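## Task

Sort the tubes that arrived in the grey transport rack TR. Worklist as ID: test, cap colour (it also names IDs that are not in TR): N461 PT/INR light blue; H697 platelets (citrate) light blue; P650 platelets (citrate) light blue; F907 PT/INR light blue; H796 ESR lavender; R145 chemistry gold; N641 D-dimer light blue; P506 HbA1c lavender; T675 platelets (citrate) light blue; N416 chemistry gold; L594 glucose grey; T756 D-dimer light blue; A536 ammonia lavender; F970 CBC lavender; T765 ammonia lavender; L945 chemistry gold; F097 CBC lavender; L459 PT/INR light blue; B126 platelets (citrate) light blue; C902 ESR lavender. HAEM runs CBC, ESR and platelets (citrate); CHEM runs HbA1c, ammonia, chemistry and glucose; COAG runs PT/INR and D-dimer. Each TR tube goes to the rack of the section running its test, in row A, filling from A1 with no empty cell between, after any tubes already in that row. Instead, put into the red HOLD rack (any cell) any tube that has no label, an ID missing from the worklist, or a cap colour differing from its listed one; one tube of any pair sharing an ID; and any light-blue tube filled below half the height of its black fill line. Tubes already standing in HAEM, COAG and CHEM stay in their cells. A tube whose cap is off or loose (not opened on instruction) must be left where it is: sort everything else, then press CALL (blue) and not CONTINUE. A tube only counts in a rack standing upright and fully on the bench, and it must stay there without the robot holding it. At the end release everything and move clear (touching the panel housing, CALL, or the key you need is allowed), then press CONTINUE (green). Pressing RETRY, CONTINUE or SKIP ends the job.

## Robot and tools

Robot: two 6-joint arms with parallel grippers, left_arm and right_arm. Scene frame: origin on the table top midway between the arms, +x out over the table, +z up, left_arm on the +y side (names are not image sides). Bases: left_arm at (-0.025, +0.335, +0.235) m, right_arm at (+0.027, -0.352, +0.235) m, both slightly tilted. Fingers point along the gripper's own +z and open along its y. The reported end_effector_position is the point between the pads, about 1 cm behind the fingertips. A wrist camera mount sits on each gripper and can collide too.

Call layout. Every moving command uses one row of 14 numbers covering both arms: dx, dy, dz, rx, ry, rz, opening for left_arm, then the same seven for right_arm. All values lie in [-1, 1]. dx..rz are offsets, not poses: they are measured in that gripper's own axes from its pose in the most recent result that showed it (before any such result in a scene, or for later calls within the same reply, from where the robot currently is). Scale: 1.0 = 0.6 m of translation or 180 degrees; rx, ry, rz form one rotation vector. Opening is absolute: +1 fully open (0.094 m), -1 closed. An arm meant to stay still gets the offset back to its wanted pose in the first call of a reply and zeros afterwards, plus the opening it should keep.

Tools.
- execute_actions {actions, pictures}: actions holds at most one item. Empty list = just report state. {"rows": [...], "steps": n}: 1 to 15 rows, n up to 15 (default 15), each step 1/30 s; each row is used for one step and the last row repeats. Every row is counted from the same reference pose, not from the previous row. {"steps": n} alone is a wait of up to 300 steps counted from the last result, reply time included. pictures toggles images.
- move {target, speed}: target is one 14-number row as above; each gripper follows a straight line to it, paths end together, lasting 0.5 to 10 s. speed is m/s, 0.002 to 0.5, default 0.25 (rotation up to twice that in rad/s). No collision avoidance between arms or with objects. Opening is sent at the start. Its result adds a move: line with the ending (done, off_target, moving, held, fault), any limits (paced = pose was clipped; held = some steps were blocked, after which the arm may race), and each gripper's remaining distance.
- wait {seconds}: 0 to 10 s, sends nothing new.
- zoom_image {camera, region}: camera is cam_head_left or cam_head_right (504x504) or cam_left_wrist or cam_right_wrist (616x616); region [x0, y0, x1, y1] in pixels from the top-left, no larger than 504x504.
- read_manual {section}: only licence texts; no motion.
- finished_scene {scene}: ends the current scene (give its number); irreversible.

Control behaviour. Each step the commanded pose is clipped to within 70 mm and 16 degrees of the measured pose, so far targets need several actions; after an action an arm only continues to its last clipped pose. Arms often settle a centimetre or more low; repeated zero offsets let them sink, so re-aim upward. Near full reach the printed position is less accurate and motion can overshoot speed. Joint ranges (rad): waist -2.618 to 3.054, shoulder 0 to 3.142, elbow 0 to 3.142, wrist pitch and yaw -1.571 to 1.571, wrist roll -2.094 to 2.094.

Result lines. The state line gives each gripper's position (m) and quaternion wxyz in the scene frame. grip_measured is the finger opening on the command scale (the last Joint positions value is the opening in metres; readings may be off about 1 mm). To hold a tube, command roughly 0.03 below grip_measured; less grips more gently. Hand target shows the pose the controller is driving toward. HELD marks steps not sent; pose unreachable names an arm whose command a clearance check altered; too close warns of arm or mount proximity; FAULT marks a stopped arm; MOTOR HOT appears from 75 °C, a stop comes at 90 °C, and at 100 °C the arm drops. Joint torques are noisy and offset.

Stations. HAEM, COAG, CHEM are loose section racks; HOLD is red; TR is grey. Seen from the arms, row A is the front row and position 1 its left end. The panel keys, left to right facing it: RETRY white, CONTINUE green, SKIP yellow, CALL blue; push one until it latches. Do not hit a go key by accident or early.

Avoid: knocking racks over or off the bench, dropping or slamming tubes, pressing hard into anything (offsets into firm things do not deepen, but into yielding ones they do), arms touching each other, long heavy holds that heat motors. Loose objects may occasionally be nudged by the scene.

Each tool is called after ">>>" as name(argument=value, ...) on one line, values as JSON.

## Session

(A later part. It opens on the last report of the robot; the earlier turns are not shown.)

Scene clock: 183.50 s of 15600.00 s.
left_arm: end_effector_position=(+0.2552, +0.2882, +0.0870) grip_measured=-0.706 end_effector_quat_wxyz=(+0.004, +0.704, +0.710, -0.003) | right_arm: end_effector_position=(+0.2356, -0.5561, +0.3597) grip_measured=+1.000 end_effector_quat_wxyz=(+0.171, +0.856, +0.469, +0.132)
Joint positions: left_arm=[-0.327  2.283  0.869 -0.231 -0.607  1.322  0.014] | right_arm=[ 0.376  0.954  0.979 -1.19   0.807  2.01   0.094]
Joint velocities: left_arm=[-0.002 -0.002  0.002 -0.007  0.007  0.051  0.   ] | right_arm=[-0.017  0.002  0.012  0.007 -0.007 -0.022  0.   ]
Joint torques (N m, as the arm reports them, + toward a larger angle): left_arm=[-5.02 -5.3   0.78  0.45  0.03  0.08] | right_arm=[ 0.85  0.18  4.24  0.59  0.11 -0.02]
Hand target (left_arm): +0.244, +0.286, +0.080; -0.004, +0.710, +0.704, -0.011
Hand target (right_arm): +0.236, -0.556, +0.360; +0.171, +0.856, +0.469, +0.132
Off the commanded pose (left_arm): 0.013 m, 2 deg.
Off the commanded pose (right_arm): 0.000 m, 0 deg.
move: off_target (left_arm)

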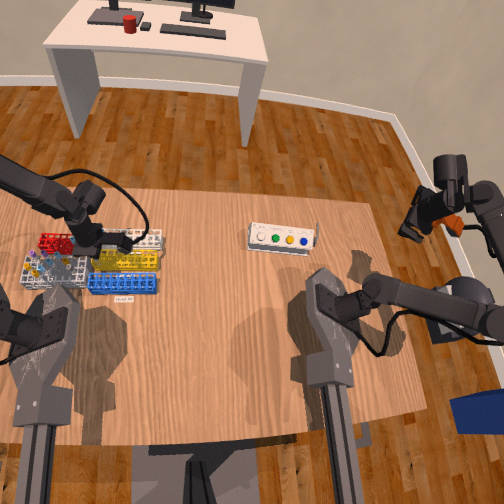

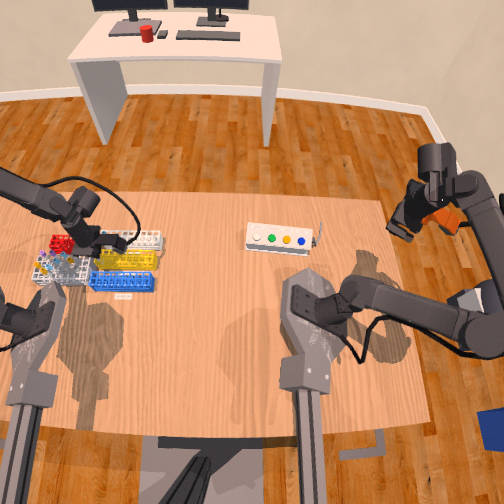

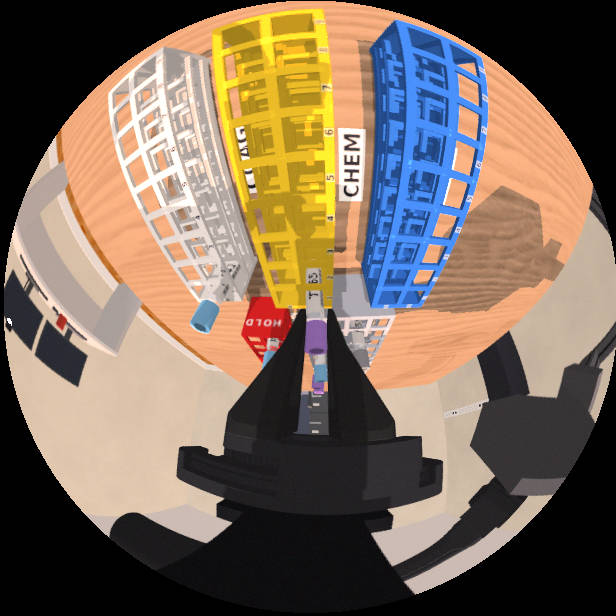

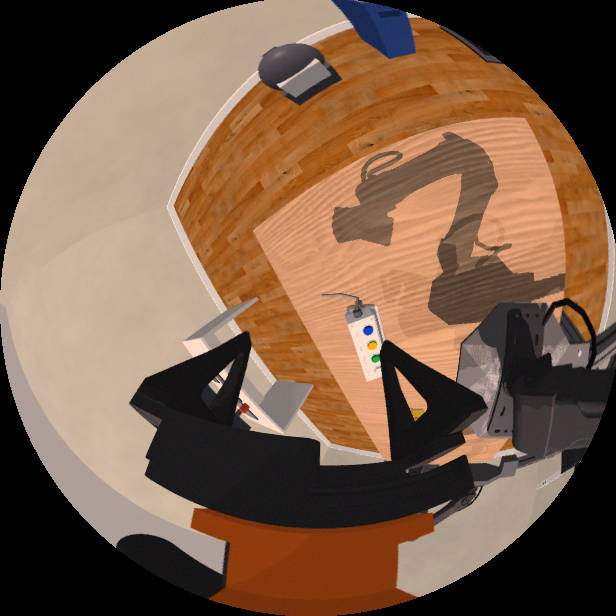

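>>> execute_actions(actions=[{"rows":[[0,0,0,0,0,0,-0.4,0,0,0,0,0,0,1],[0,0,0,0,0,0,-0.4,0,0,0,0,0,0,1],[0,0,0,0,0,0,-0.4,0,0,0,0,0,0,1],[0,0,0,0,0,0,-0.4,0,0,0,0,0,0,1],[-0.005,0.008,-0.03,0,0,0,-0.4,0,0,0,0,0,0,1],[-0.005,0.008,-0.05,0,0,0,-0.4,0,0,0,0,0,0,1],[-0.005,0.008,-0.08,0,0,0,-0.4,0,0,0,0,0,0,1]]}], pictures=false)

>>> move(target=[0.105,-0.07,-0.01,0,0,0,-0.4,0,0,0,0,0,0,1])

Scene clock: 188.97 s of 15600.00 s.
left_arm: end_effector_position=(+0.2662, +0.2849, +0.1298) grip_measured=-0.402 end_effector_quat_wxyz=(+0.015, +0.701, +0.712, +0.008) | right_arm: end_effector_position=(+0.2356, -0.5561, +0.3597) grip_measured=+1.000 end_effector_quat_wxyz=(+0.171, +0.856, +0.469, +0.132)
Joint positions: left_arm=[-0.416  2.181  0.912 -0.4   -0.607  1.23   0.028] | right_arm=[ 0.376  0.954  0.979 -1.19   0.807  2.01   0.094]
Joint velocities: left_arm=[ 0.007 -0.027 -0.002 -0.139 -0.022 -0.154 -0.   ] | right_arm=[-0.002 -0.002  0.002 -0.066 -0.037 -0.022  0.   ]
Joint torques (N m, as the arm reports them, + toward a larger angle): left_arm=[-6.12 -7.25  3.99 -0.03  0.07 -0.06] | right_arm=[0.74 0.16 4.29 0.59 0.14 0.  ]
Hand target (left_arm): +0.261, +0.286, +0.135; +0.005, +0.704, +0.710, -0.002
Hand target (right_arm): +0.236, -0.556, +0.360; +0.171, +0.856, +0.469, +0.132
Off the commanded pose (left_arm): 0.008 m, 2 deg.
Off the commanded pose (right_arm): 0.000 m, 0 deg.
Steps of this call (steps 1 to 90: nothing new was sent; then 1.97 s passed at rest; steps 91 to 105: all 15 steps of this action). Readings (end_effector_position):
91: left_arm (+0.2555, +0.2881, +0.0870) | right_arm (+0.2356, -0.5561, +0.3597)
92: left_arm (+0.2555, +0.2881, +0.0870) | right_arm (+0.2356, -0.5561, +0.3597)
94: left_arm (+0.2555, +0.2881, +0.0870) | right_arm (+0.2356, -0.5561, +0.3597)
98: left_arm (+0.2532, +0.2879, +0.1034) | right_arm (+0.2356, -0.5561, +0.3597)
105: the state above

Scene clock: 190.33 s of 15600.00 s.
left_arm: end_effector_position=(+0.2177, +0.3509, +0.1348) grip_measured=-0.402 end_effector_quat_wxyz=(-0.007, +0.705, +0.709, -0.001) | right_arm: end_effector_position=(+0.2356, -0.5561, +0.3597) grip_measured=+1.000 end_effector_quat_wxyz=(+0.171, +0.856, +0.469, +0.132)
Joint positions: left_arm=[-0.275  1.909  0.68  -0.399 -0.626  1.379  0.028] | right_arm=[ 0.376  0.954  0.979 -1.19   0.807  2.01   0.094]
Joint velocities: left_arm=[ 0.007 -0.012 -0.012 -0.066  0.051  0.037  0.   ] | right_arm=[ 0.012  0.007  0.007 -0.007 -0.125  0.007  0.   ]
Joint torques (N m, as the arm reports them, + toward a larger angle): left_arm=[-3.79 -6.69  1.41  0.35  0.    0.04] | right_arm=[ 0.75  0.17  4.27  0.55  0.13 -0.01]
Hand target (left_arm): +0.217, +0.352, +0.136; -0.001, +0.704, +0.710, +0.001
Hand target (right_arm): +0.236, -0.556, +0.360; +0.171, +0.856, +0.469, +0.132
Off the commanded pose (left_arm): 0.003 m, 1 deg.
Off the commanded pose (right_arm): 0.000 m, 0 deg.
move: done

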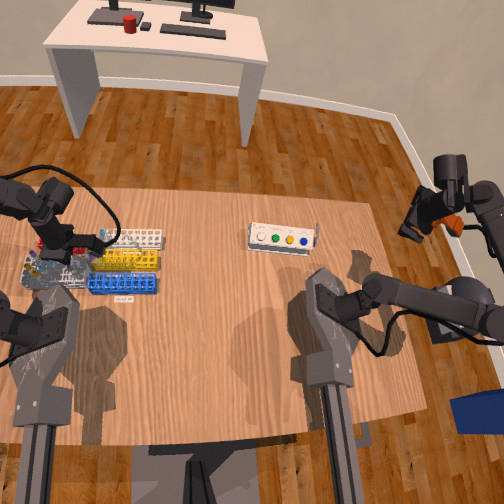

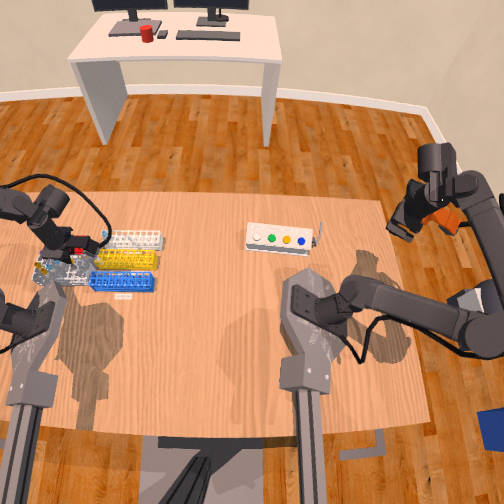

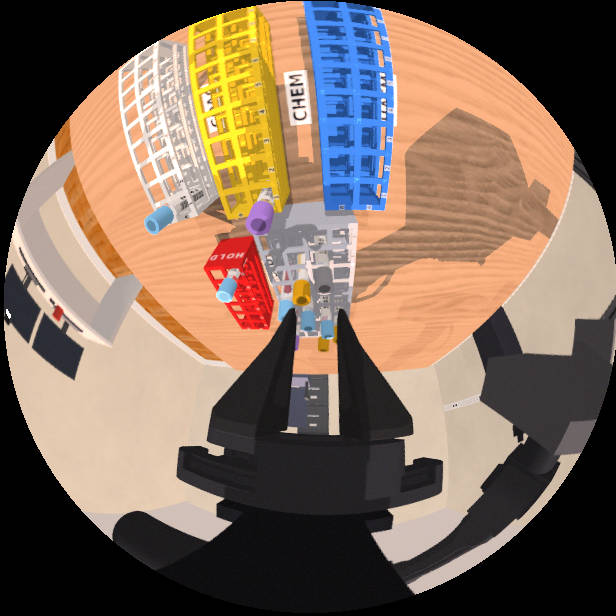

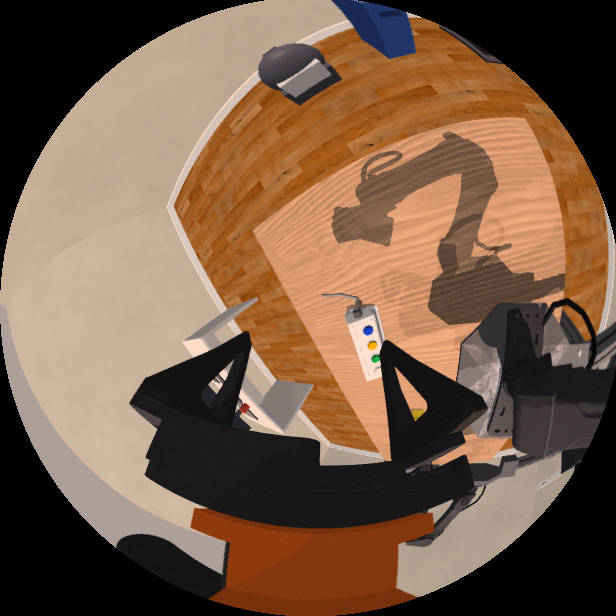

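>>> move(target=[-0.009,-0.024,0.062,0.003,-0.006,0.005,-0.4,0,0,0,0,0,0,1], speed=0.07)

Scene clock: 194.00 s of 15600.00 s.
left_arm: end_effector_position=(+0.2116, +0.3506, +0.1035) grip_measured=-0.402 end_effector_quat_wxyz=(-0.001, +0.706, +0.709, +0.003) | right_arm: end_effector_position=(+0.2356, -0.5561, +0.3597) grip_measured=+1.000 end_effector_quat_wxyz=(+0.171, +0.856, +0.469, +0.132)
Joint positions: left_arm=[-0.201  1.987  0.609 -0.18  -0.626  1.48   0.028] | right_arm=[ 0.376  0.954  0.979 -1.19   0.807  2.01   0.094]
Joint velocities: left_arm=[ 0.002 -0.022 -0.007  0.007 -0.037 -0.007  0.001] | right_arm=[ 0.022 -0.022 -0.012 -0.11  -0.007  0.022  0.   ]
Joint torques (N m, as the arm reports them, + toward a larger angle): left_arm=[-3.79 -3.97  0.83  0.39  0.1   0.02] | right_arm=[ 0.75  0.16  4.25  0.58  0.14 -0.01]
Hand target (left_arm): +0.202, +0.346, +0.098; -0.005, +0.711, +0.703, -0.011
Hand target (right_arm): +0.236, -0.556, +0.360; +0.171, +0.856, +0.469, +0.132
Off the commanded pose (left_arm): 0.012 m, 2 deg.
Off the commanded pose (right_arm): 0.000 m, 0 deg.
move: off_target (left_arm)

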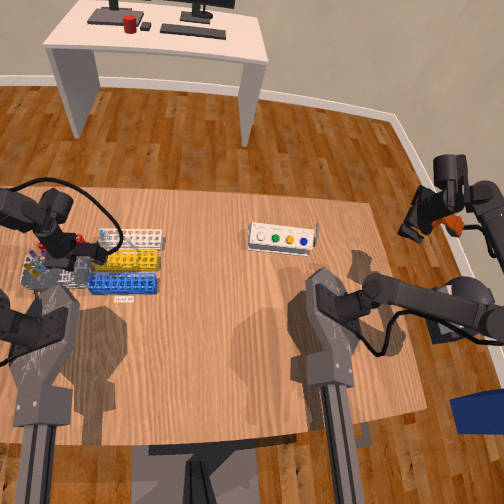

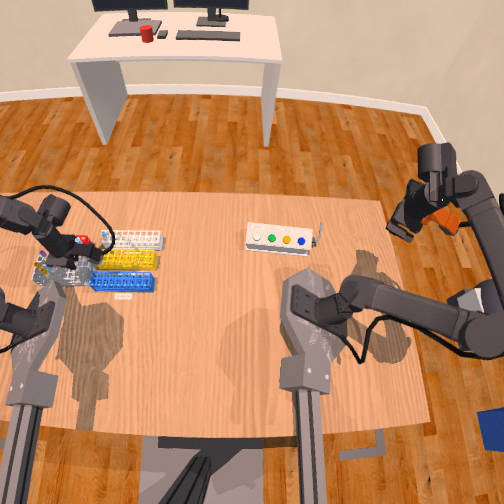

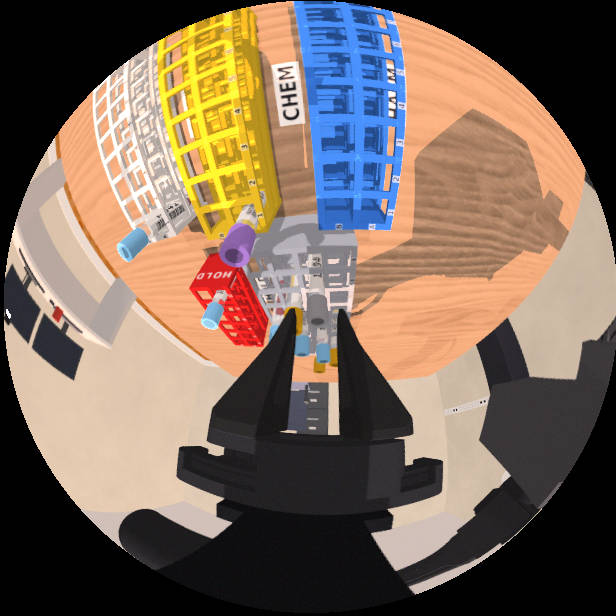

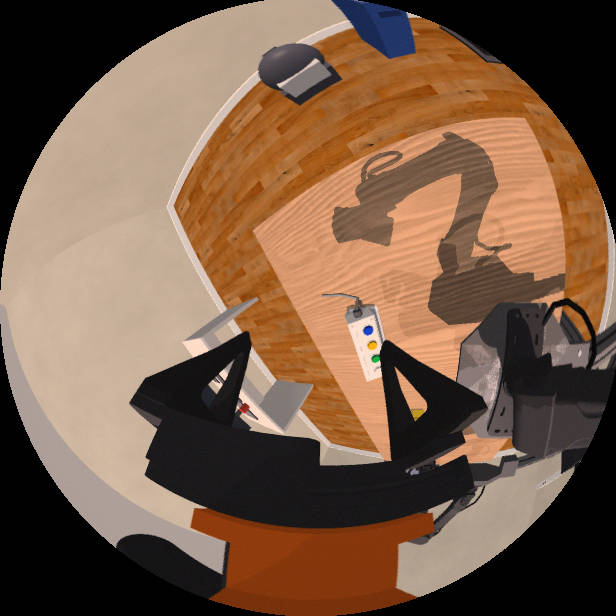

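>>> execute_actions(actions=[{"rows":[[-0.006,-0.013,0.025,0.007,-0.004,0.005,-0.4,0,0,0,0,0,0,1],[-0.006,-0.013,0.035,0.007,-0.004,0.005,-0.4,0,0,0,0,0,0,1],[-0.005,-0.013,0.047,0.007,-0.004,0.005,-0.4,0,0,0,0,0,0,1]]}], pictures=false)

>>> execute_actions(actions=[{"rows":[[0,0,0,0,0,0,-0.72,0,0,0,0,0,0,1]],"steps":8}], pictures=false)

>>> move(target=[-0.006,0.014,-0.175,-0.005,-0.004,0,-0.72,0,0,0,0,0,0,1], speed=0.1)

>>> move(target=[-0.145,0.07,0,0,-0.004,0,-0.72,0,0,0,0,0,0,1])

Scene clock: 201.20 s of 15600.00 s.
left_arm: end_effector_position=(+0.2134, +0.3527, +0.0802) grip_measured=-0.402 end_effector_quat_wxyz=(-0.004, +0.704, +0.710, +0.002) | right_arm: end_effector_position=(+0.2356, -0.5561, +0.3597) grip_measured=+1.000 end_effector_quat_wxyz=(+0.171, +0.856, +0.469, +0.132)
Joint positions: left_arm=[-0.137  2.071  0.609 -0.055 -0.626  1.552  0.028] | right_arm=[ 0.376  0.954  0.979 -1.19   0.807  2.01   0.094]
Joint velocities: left_arm=[ 0.002 -0.007  0.002 -0.051 -0.007  0.11  -0.001] | right_arm=[-0.007 -0.002 -0.007  0.051 -0.051 -0.022  0.   ]
Joint torques (N m, as the arm reports them, + toward a larger angle): left_arm=[-3.95 -4.35 -0.08  0.37  0.09  0.03] | right_arm=[ 0.79  0.28  4.34  0.6   0.13 -0.02]
Hand target (left_arm): +0.203, +0.348, +0.075; -0.006, +0.711, +0.703, -0.010
Hand target (right_arm): +0.236, -0.556, +0.360; +0.171, +0.856, +0.469, +0.132
Off the commanded pose (left_arm): 0.012 m, 2 deg.
Off the commanded pose (right_arm): 0.000 m, 0 deg.
Steps of this call (steps 1 to 90: nothing new was sent; then 3.70 s passed at rest; steps 91 to 105: all 15 steps of this action). Readings (end_effector_position):
91: left_arm (+0.2121, +0.3506, +0.1025) | right_arm (+0.2356, -0.5561, +0.3597)
92: left_arm (+0.2124, +0.3509, +0.1000) | right_arm (+0.2356, -0.5561, +0.3597)
94: left_arm (+0.2108, +0.3520, +0.0911) | right_arm (+0.2356, -0.5561, +0.3597)
98: left_arm (+0.2069, +0.3529, +0.0806) | right_arm (+0.2356, -0.5561, +0.3597)
105: the state above

Scene clock: 201.47 s of 15600.00 s.
left_arm: end_effector_position=(+0.2135, +0.3527, +0.0802) grip_measured=-0.706 end_effector_quat_wxyz=(-0.004, +0.704, +0.710, +0.002) | right_arm: end_effector_position=(+0.2356, -0.5561, +0.3597) grip_measured=+1.000 end_effector_quat_wxyz=(+0.171, +0.856, +0.469, +0.132)
Joint positions: left_arm=[-0.137  2.071  0.609 -0.055 -0.626  1.552  0.014] | right_arm=[ 0.376  0.954  0.979 -1.19   0.807  2.01   0.094]
Joint velocities: left_arm=[-0.012 -0.007 -0.007 -0.081  0.007 -0.022 -0.001] | right_arm=[ 0.002 -0.007  0.007 -0.037 -0.007 -0.007  0.   ]
Joint torques (N m, as the arm reports them, + toward a larger angle): left_arm=[-4.33 -5.6   1.31  0.26 -0.04 -0.01] | right_arm=[ 0.79  0.14  4.22  0.58  0.12 -0.02]
Hand target (left_arm): +0.213, +0.353, +0.080; -0.004, +0.704, +0.710, +0.002
Hand target (right_arm): +0.236, -0.556, +0.360; +0.171, +0.856, +0.469, +0.132
Off the commanded pose (left_arm): 0.000 m, 0 deg.
Off the commanded pose (right_arm): 0.000 m, 0 deg.
Steps of this call (steps 1 to 8: all 8 steps of this action). Readings (end_effector_position):
1: left_arm (+0.2135, +0.3527, +0.0802) | right_arm (+0.2356, -0.5561, +0.3597)
2: left_arm (+0.2135, +0.3527, +0.0802) | right_arm (+0.2356, -0.5561, +0.3597)
4: left_arm (+0.2135, +0.3527, +0.0802) | right_arm (+0.2356, -0.5561, +0.3597)
8: the state above

Scene clock: 203.37 s of 15600.00 s.
left_arm: end_effector_position=(+0.2179, +0.3520, +0.1768) grip_measured=-0.706 end_effector_quat_wxyz=(-0.006, +0.705, +0.709, +0.005) | right_arm: end_effector_position=(+0.2356, -0.5561, +0.3597) grip_measured=+1.000 end_effector_quat_wxyz=(+0.171, +0.856, +0.469, +0.132)
Joint positions: left_arm=[-0.377  1.802  0.737 -0.627 -0.626  1.26   0.014] | right_arm=[ 0.376  0.954  0.979 -1.19   0.807  2.01   0.094]
Joint velocities: left_arm=[ 0.012  0.002 -0.002 -0.022 -0.022 -0.081 -0.002] | right_arm=[-0.002 -0.032 -0.002 -0.022  0.007 -0.007  0.   ]
Joint torques (N m, as the arm reports them, + toward a larger angle): left_arm=[-5.13 -6.01  4.83  0.06  0.15 -0.06] | right_arm=[0.77 0.18 4.29 0.58 0.12 0.  ]
Hand target (left_arm): +0.223, +0.348, +0.186; +0.008, +0.704, +0.710, +0.003
Hand target (right_arm): +0.236, -0.556, +0.360; +0.171, +0.856, +0.469, +0.132
Off the commanded pose (left_arm): 0.010 m, 1 deg.
Off the commanded pose (right_arm): 0.000 m, 0 deg.
move: done

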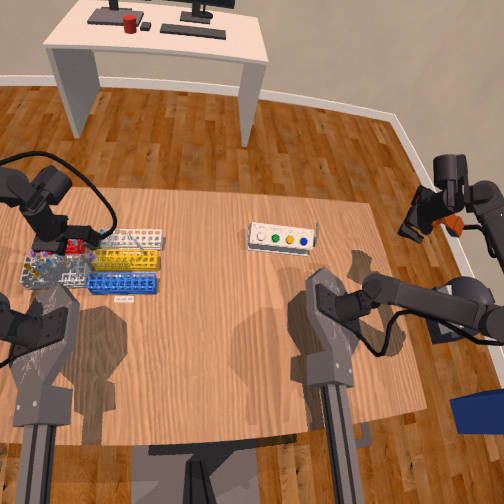

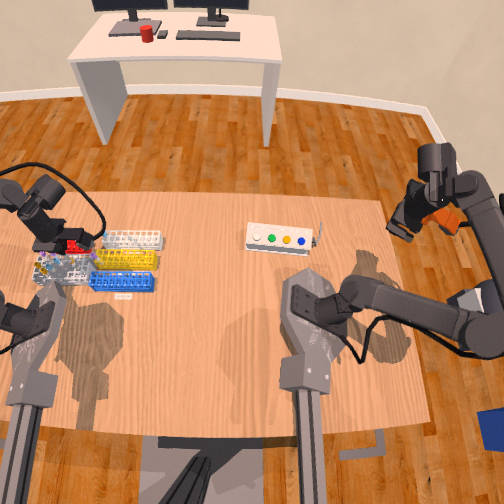

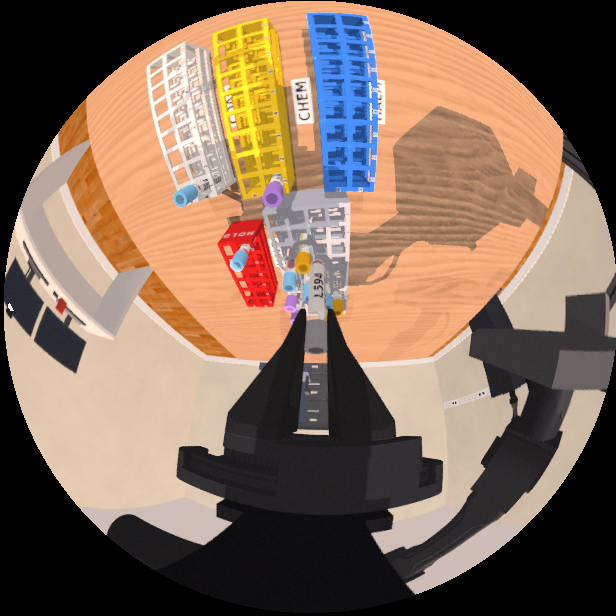

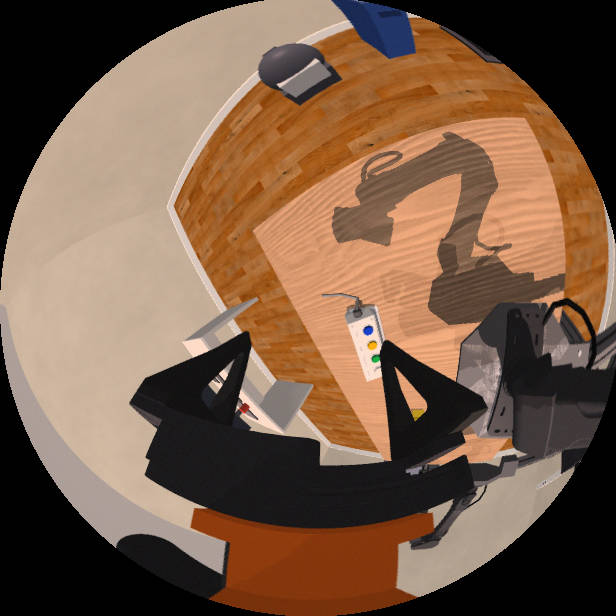

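Scene clock: 204.30 s of 15600.00 s.
left_arm: end_effector_position=(+0.2596, +0.2704, +0.1737) grip_measured=-0.706 end_effector_quat_wxyz=(+0.001, +0.702, +0.712, +0.010) | right_arm: end_effector_position=(+0.2356, -0.5561, +0.3597) grip_measured=+1.000 end_effector_quat_wxyz=(+0.171, +0.856, +0.469, +0.132)
Joint positions: left_arm=[-0.549  2.144  0.999 -0.648 -0.6    1.053  0.014] | right_arm=[ 0.376  0.954  0.979 -1.19   0.807  2.01   0.094]
Joint velocities: left_arm=[ 0.002 -0.002  0.002 -0.022 -0.037 -0.022 -0.   ] | right_arm=[-0.007  0.012  0.002 -0.066  0.022 -0.007  0.   ]
Joint torques (N m, as the arm reports them, + toward a larger angle): left_arm=[-6.1  -5.21  5.06  0.07  0.14 -0.09] | right_arm=[0.79 0.24 4.34 0.6  0.12 0.02]
Hand target (left_arm): +0.258, +0.263, +0.175; -0.001, +0.705, +0.709, +0.000
Hand target (right_arm): +0.236, -0.556, +0.360; +0.171, +0.856, +0.469, +0.132
Off the commanded pose (left_arm): 0.005 m, 1 deg.
Off the commanded pose (right_arm): 0.000 m, 0 deg.
move: done

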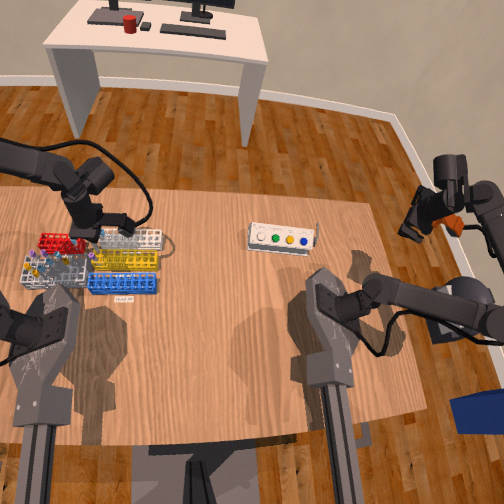

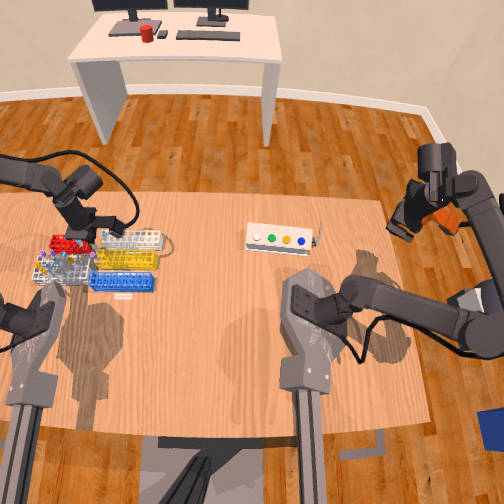

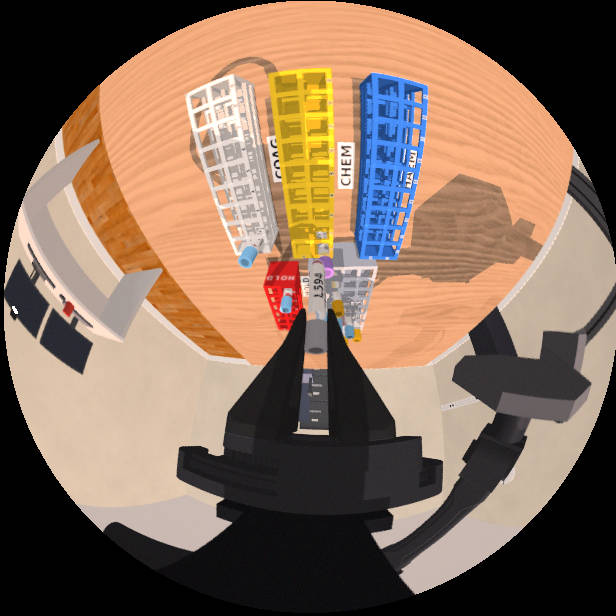

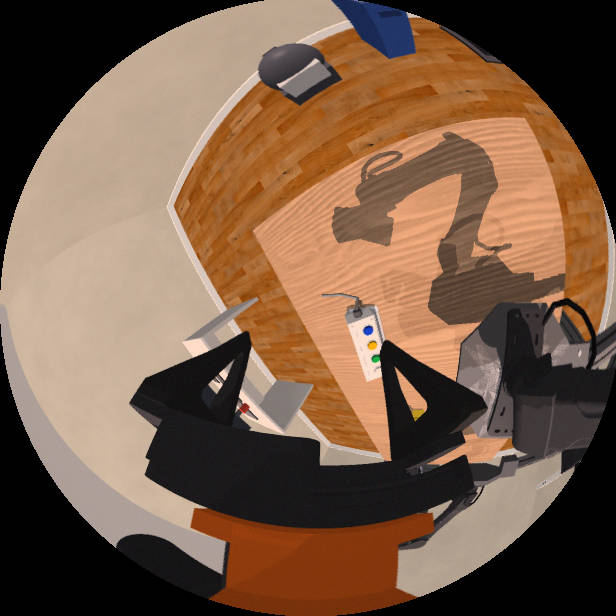

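L594 goes to CHEM A2.

>>> move(target=[-0.012,-0.018,0.08,0.011,-0.007,0.008,-0.72,0,0,0,0,0,0,1], speed=0.07)

>>> zoom_image(camera="cam_left_wrist", region=[240, 200, 390, 350])

Scene clock: 210.27 s of 15600.00 s.
left_arm: end_effector_position=(+0.2569, +0.2677, +0.1323) grip_measured=-0.706 end_effector_quat_wxyz=(-0.000, +0.706, +0.708, +0.002) | right_arm: end_effector_position=(+0.2356, -0.5561, +0.3597) grip_measured=+1.000 end_effector_quat_wxyz=(+0.171, +0.856, +0.469, +0.132)
Joint positions: left_arm=[-0.475  2.234  0.949 -0.467 -0.6    1.147  0.014] | right_arm=[ 0.376  0.954  0.979 -1.19   0.807  2.01   0.094]
Joint velocities: left_arm=[ 0.002 -0.002 -0.007  0.022  0.007 -0.007  0.   ] | right_arm=[ 0.007  0.002 -0.002 -0.022 -0.022  0.007  0.   ]
Joint torques (N m, as the arm reports them, + toward a larger angle): left_arm=[-5.04 -5.42  1.85  0.45  0.16  0.07] | right_arm=[0.76 0.22 4.35 0.56 0.12 0.01]
Hand target (left_arm): +0.249, +0.264, +0.126; -0.004, +0.711, +0.703, -0.010
Hand target (right_arm): +0.236, -0.556, +0.360; +0.171, +0.856, +0.469, +0.132
Off the commanded pose (left_arm): 0.011 m, 2 deg.
Off the commanded pose (right_arm): 0.000 m, 0 deg.
After step 90, 1.73 s passed at rest.
move: off_target (left_arm)

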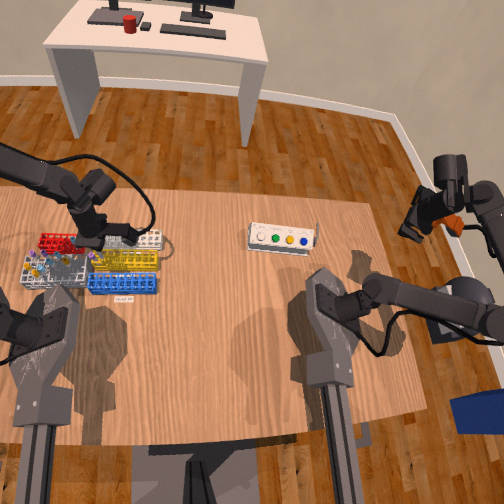

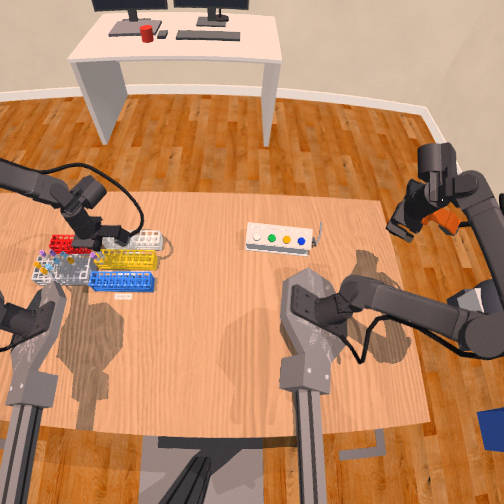

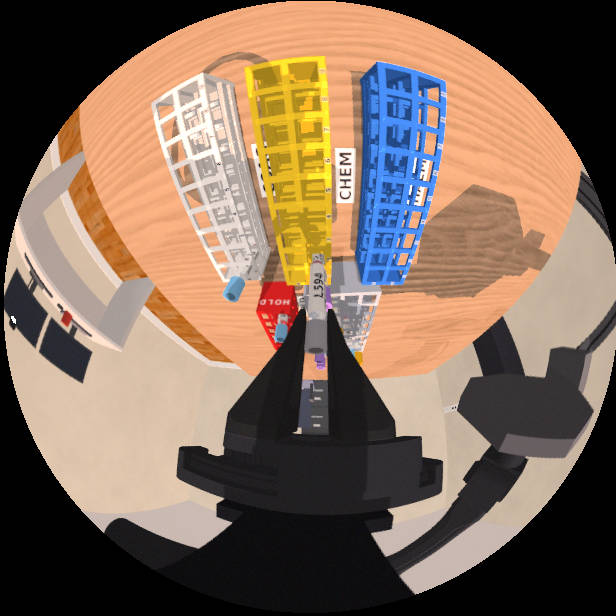

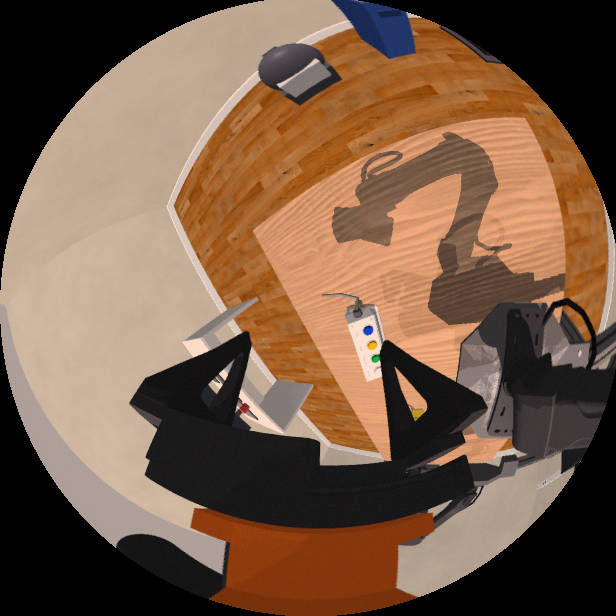

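Region (240, 200, 390, 350) of cam_left_wrist's 616x616 image, scaled by 3.360, with more detail than that image has.

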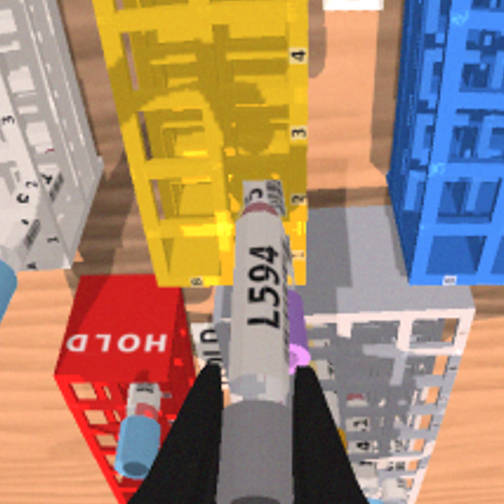

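>>> execute_actions(actions=[{"rows":[[-0.01,-0.011,0.036,0.006,-0.003,0.004,-0.72,0,0,0,0,0,0,1]]}], pictures=false)

>>> move(target=[-0.005,-0.015,0.062,0.005,-0.003,0.004,-0.72,0,0,0,0,0,0,1], speed=0.05)

Scene clock: 214.67 s of 15600.00 s.
left_arm: end_effector_position=(+0.2585, +0.2645, +0.1174) grip_measured=-0.706 end_effector_quat_wxyz=(+0.001, +0.705, +0.709, -0.000) | right_arm: end_effector_position=(+0.2356, -0.5561, +0.3597) grip_measured=+1.000 end_effector_quat_wxyz=(+0.171, +0.856, +0.469, +0.132)
Joint positions: left_arm=[-0.451  2.28   0.949 -0.404 -0.6    1.174  0.014] | right_arm=[ 0.376  0.954  0.979 -1.19   0.807  2.01   0.094]
Joint velocities: left_arm=[ 0.007  0.002 -0.012 -0.037 -0.022  0.007 -0.   ] | right_arm=[-0.012  0.007 -0.017 -0.022  0.037  0.007  0.   ]
Joint torques (N m, as the arm reports them, + toward a larger angle): left_arm=[-5.28 -5.75  1.42  0.46  0.03  0.05] | right_arm=[ 0.67  0.09  4.36  0.6   0.14 -0.03]
Hand target (left_arm): +0.250, +0.262, +0.111; -0.004, +0.710, +0.704, -0.008
Hand target (right_arm): +0.236, -0.556, +0.360; +0.171, +0.856, +0.469, +0.132
Off the commanded pose (left_arm): 0.011 m, 1 deg.
Off the commanded pose (right_arm): 0.000 m, 0 deg.
Steps of this call (steps 1 to 90: nothing new was sent; then 0.90 s passed at rest; steps 91 to 105: all 15 steps of this action). Readings (end_effector_position):
91: left_arm (+0.2576, +0.2672, +0.1311) | right_arm (+0.2356, -0.5561, +0.3597)
92: left_arm (+0.2585, +0.2663, +0.1287) | right_arm (+0.2356, -0.5561, +0.3597)
94: left_arm (+0.2577, +0.2657, +0.1227) | right_arm (+0.2356, -0.5561, +0.3597)
98: left_arm (+0.2564, +0.2654, +0.1174) | right_arm (+0.2356, -0.5561, +0.3597)
105: the state above

Scene clock: 216.07 s of 15600.00 s.
left_arm: end_effector_position=(+0.2581, +0.2632, +0.0872) grip_measured=-0.706 end_effector_quat_wxyz=(+0.005, +0.705, +0.709, -0.002) | right_arm: end_effector_position=(+0.2356, -0.5561, +0.3597) grip_measured=+1.000 end_effector_quat_wxyz=(+0.171, +0.856, +0.469, +0.132)
Joint positions: left_arm=[-0.393  2.356  0.928 -0.26  -0.6    1.247  0.014] | right_arm=[ 0.376  0.954  0.979 -1.19   0.807  2.01   0.094]
Joint velocities: left_arm=[-0.002  0.007 -0.007  0.022  0.022  0.095 -0.001] | right_arm=[-0.007  0.017  0.002  0.007 -0.022  0.022  0.   ]
Joint torques (N m, as the arm reports them, + toward a larger angle): left_arm=[-5.1  -5.55  1.2   0.49  0.    0.08] | right_arm=[ 0.69  0.15  4.23  0.59  0.14 -0.03]
Hand target (left_arm): +0.249, +0.262, +0.080; -0.002, +0.710, +0.704, -0.009
Hand target (right_arm): +0.236, -0.556, +0.360; +0.171, +0.856, +0.469, +0.132
Off the commanded pose (left_arm): 0.011 m, 1 deg.
Off the commanded pose (right_arm): 0.000 m, 0 deg.
move: off_target (left_arm)

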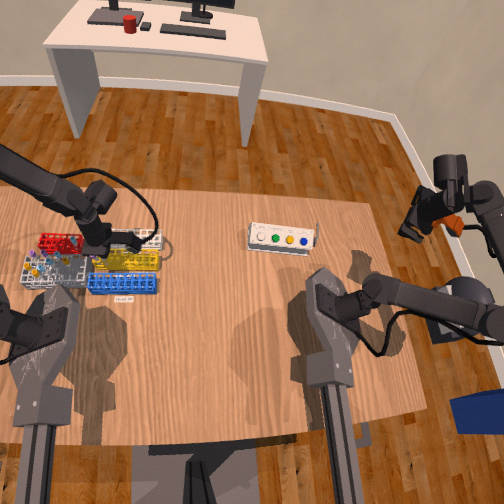

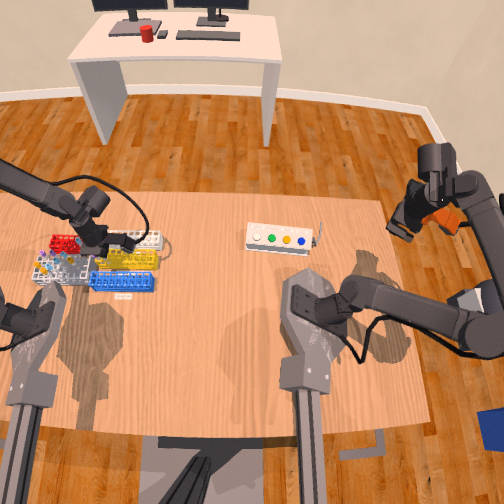

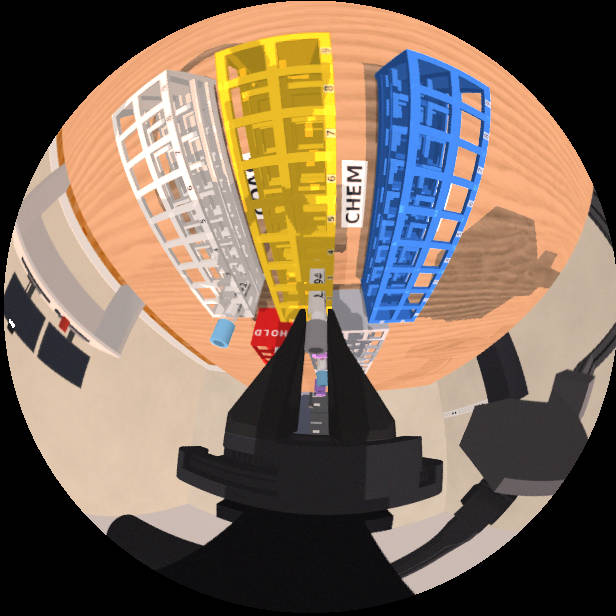

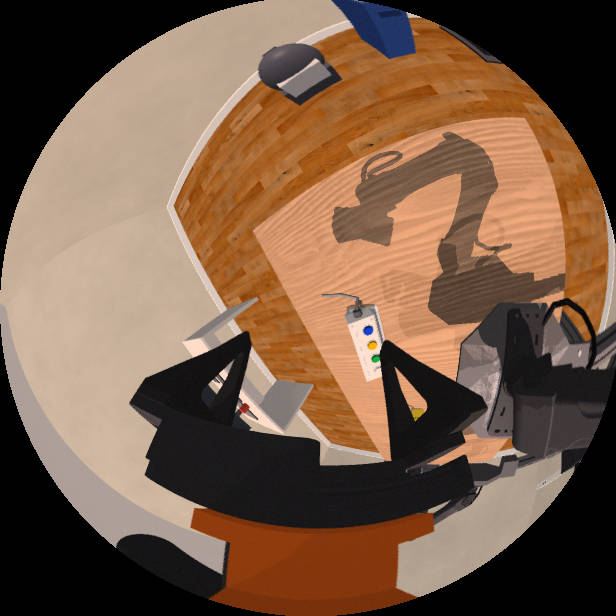

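>>> execute_actions(actions=[{"rows":[[0,0,0,0,0,0,-0.4,0,0,0,0,0,0,1],[0,0,0,0,0,0,-0.4,0,0,0,0,0,0,1],[0,0,0,0,0,0,-0.4,0,0,0,0,0,0,1],[0,0,0,0,0,0,-0.4,0,0,0,0,0,0,1],[-0.005,0.008,-0.03,0,0,0,-0.4,0,0,0,0,0,0,1],[-0.005,0.008,-0.05,0,0,0,-0.4,0,0,0,0,0,0,1],[-0.005,0.008,-0.08,0,0,0,-0.4,0,0,0,0,0,0,1]]}], pictures=false)

>>> move(target=[0.184,-0.052,-0.01,0,0,-0.98,-0.4,0,0,0,0,0,0,1], speed=0.5)

>>> zoom_image(camera="cam_left_wrist", region=[190, 80, 450, 340])

Scene clock: 227.07 s of 15600.00 s.
left_arm: end_effector_position=(+0.2688, +0.2600, +0.1299) grip_measured=-0.402 end_effector_quat_wxyz=(+0.016, +0.703, +0.711, +0.008) | right_arm: end_effector_position=(+0.2356, -0.5561, +0.3597) grip_measured=+1.000 end_effector_quat_wxyz=(+0.171, +0.856, +0.469, +0.132)
Joint positions: left_arm=[-0.477  2.258  0.97  -0.423 -0.6    1.16   0.028] | right_arm=[ 0.376  0.954  0.979 -1.19   0.807  2.01   0.094]
Joint velocities: left_arm=[-0.012 -0.007 -0.002 -0.168 -0.007 -0.11  -0.003] | right_arm=[-0.012 -0.007  0.007  0.007  0.066 -0.051  0.   ]
Joint torques (N m, as the arm reports them, + toward a larger angle): left_arm=[-6.1  -7.81  3.94 -0.03  0.09 -0.04] | right_arm=[ 0.74  0.17  4.29  0.58  0.14 -0.01]
Hand target (left_arm): +0.263, +0.261, +0.135; +0.006, +0.705, +0.709, -0.002
Hand target (right_arm): +0.236, -0.556, +0.360; +0.171, +0.856, +0.469, +0.132
Off the commanded pose (left_arm): 0.008 m, 2 deg.
Off the commanded pose (right_arm): 0.000 m, 0 deg.
Steps of this call (steps 1 to 90: nothing new was sent; then 7.50 s passed at rest; steps 91 to 105: all 15 steps of this action). Readings (end_effector_position):
91: left_arm (+0.2585, +0.2631, +0.0872) | right_arm (+0.2356, -0.5561, +0.3597)
92: left_arm (+0.2585, +0.2631, +0.0872) | right_arm (+0.2356, -0.5561, +0.3597)
94: left_arm (+0.2585, +0.2631, +0.0872) | right_arm (+0.2356, -0.5561, +0.3597)
98: left_arm (+0.2557, +0.2638, +0.1028) | right_arm (+0.2356, -0.5561, +0.3597)
105: the state above

Scene clock: 231.30 s of 15600.00 s.
left_arm: end_effector_position=(+0.2326, +0.3696, +0.1347) grip_measured=-0.402 end_effector_quat_wxyz=(-0.008, -0.679, +0.734, -0.003) | right_arm: end_effector_position=(+0.2356, -0.5561, +0.3597) grip_measured=+1.000 end_effector_quat_wxyz=(+0.171, +0.856, +0.469, +0.132)
Joint positions: left_arm=[-0.193  1.873  0.721 -0.41  -0.603 -1.576  0.028] | right_arm=[ 0.376  0.954  0.979 -1.19   0.807  2.01   0.094]
Joint velocities: left_arm=[-0.002 -0.002 -0.002 -0.007  0.066  0.007  0.   ] | right_arm=[-0.012 -0.012 -0.007 -0.051 -0.007  0.037  0.   ]
Joint torques (N m, as the arm reports them, + toward a larger angle): left_arm=[-3.87 -6.68  1.76  0.35 -0.21 -0.04] | right_arm=[ 0.82  0.2   4.3   0.59  0.12 -0.01]
Hand target (left_arm): +0.232, +0.376, +0.136; -0.003, +0.686, -0.727, -0.001
Hand target (right_arm): +0.236, -0.556, +0.360; +0.171, +0.856, +0.469, +0.132
Off the commanded pose (left_arm): 0.005 m, 2 deg.
Off the commanded pose (right_arm): 0.000 m, 0 deg.
move: done

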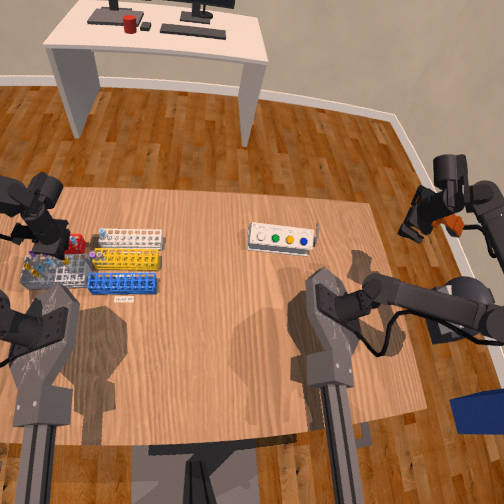

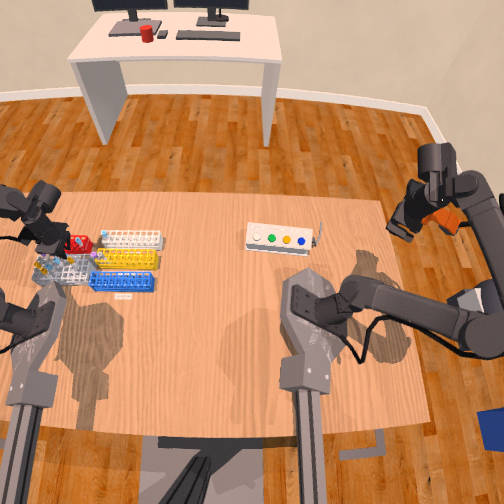

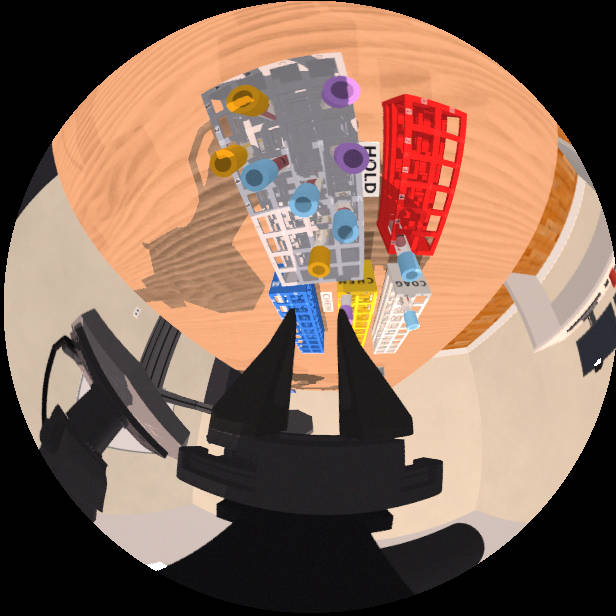

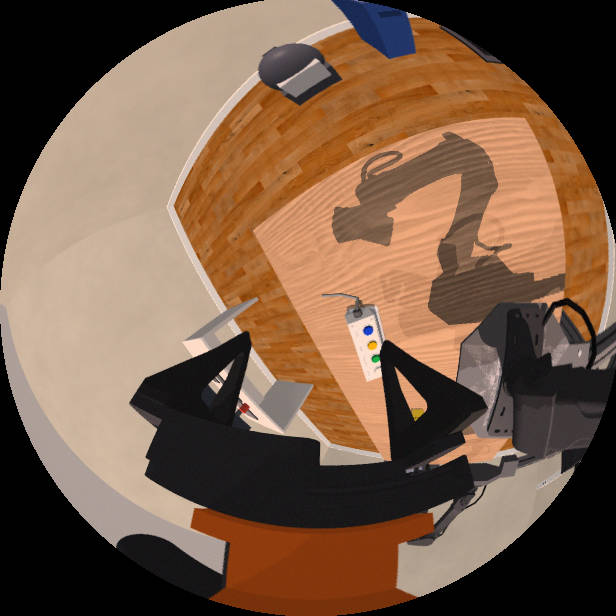

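Region (190, 80, 450, 340) of cam_left_wrist's 616x616 image, scaled by 1.938, with more detail than that image has.

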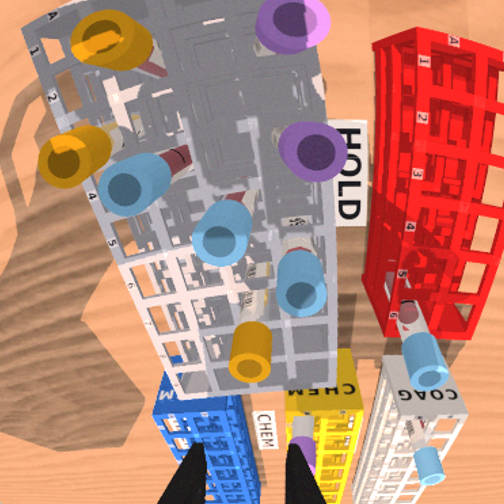

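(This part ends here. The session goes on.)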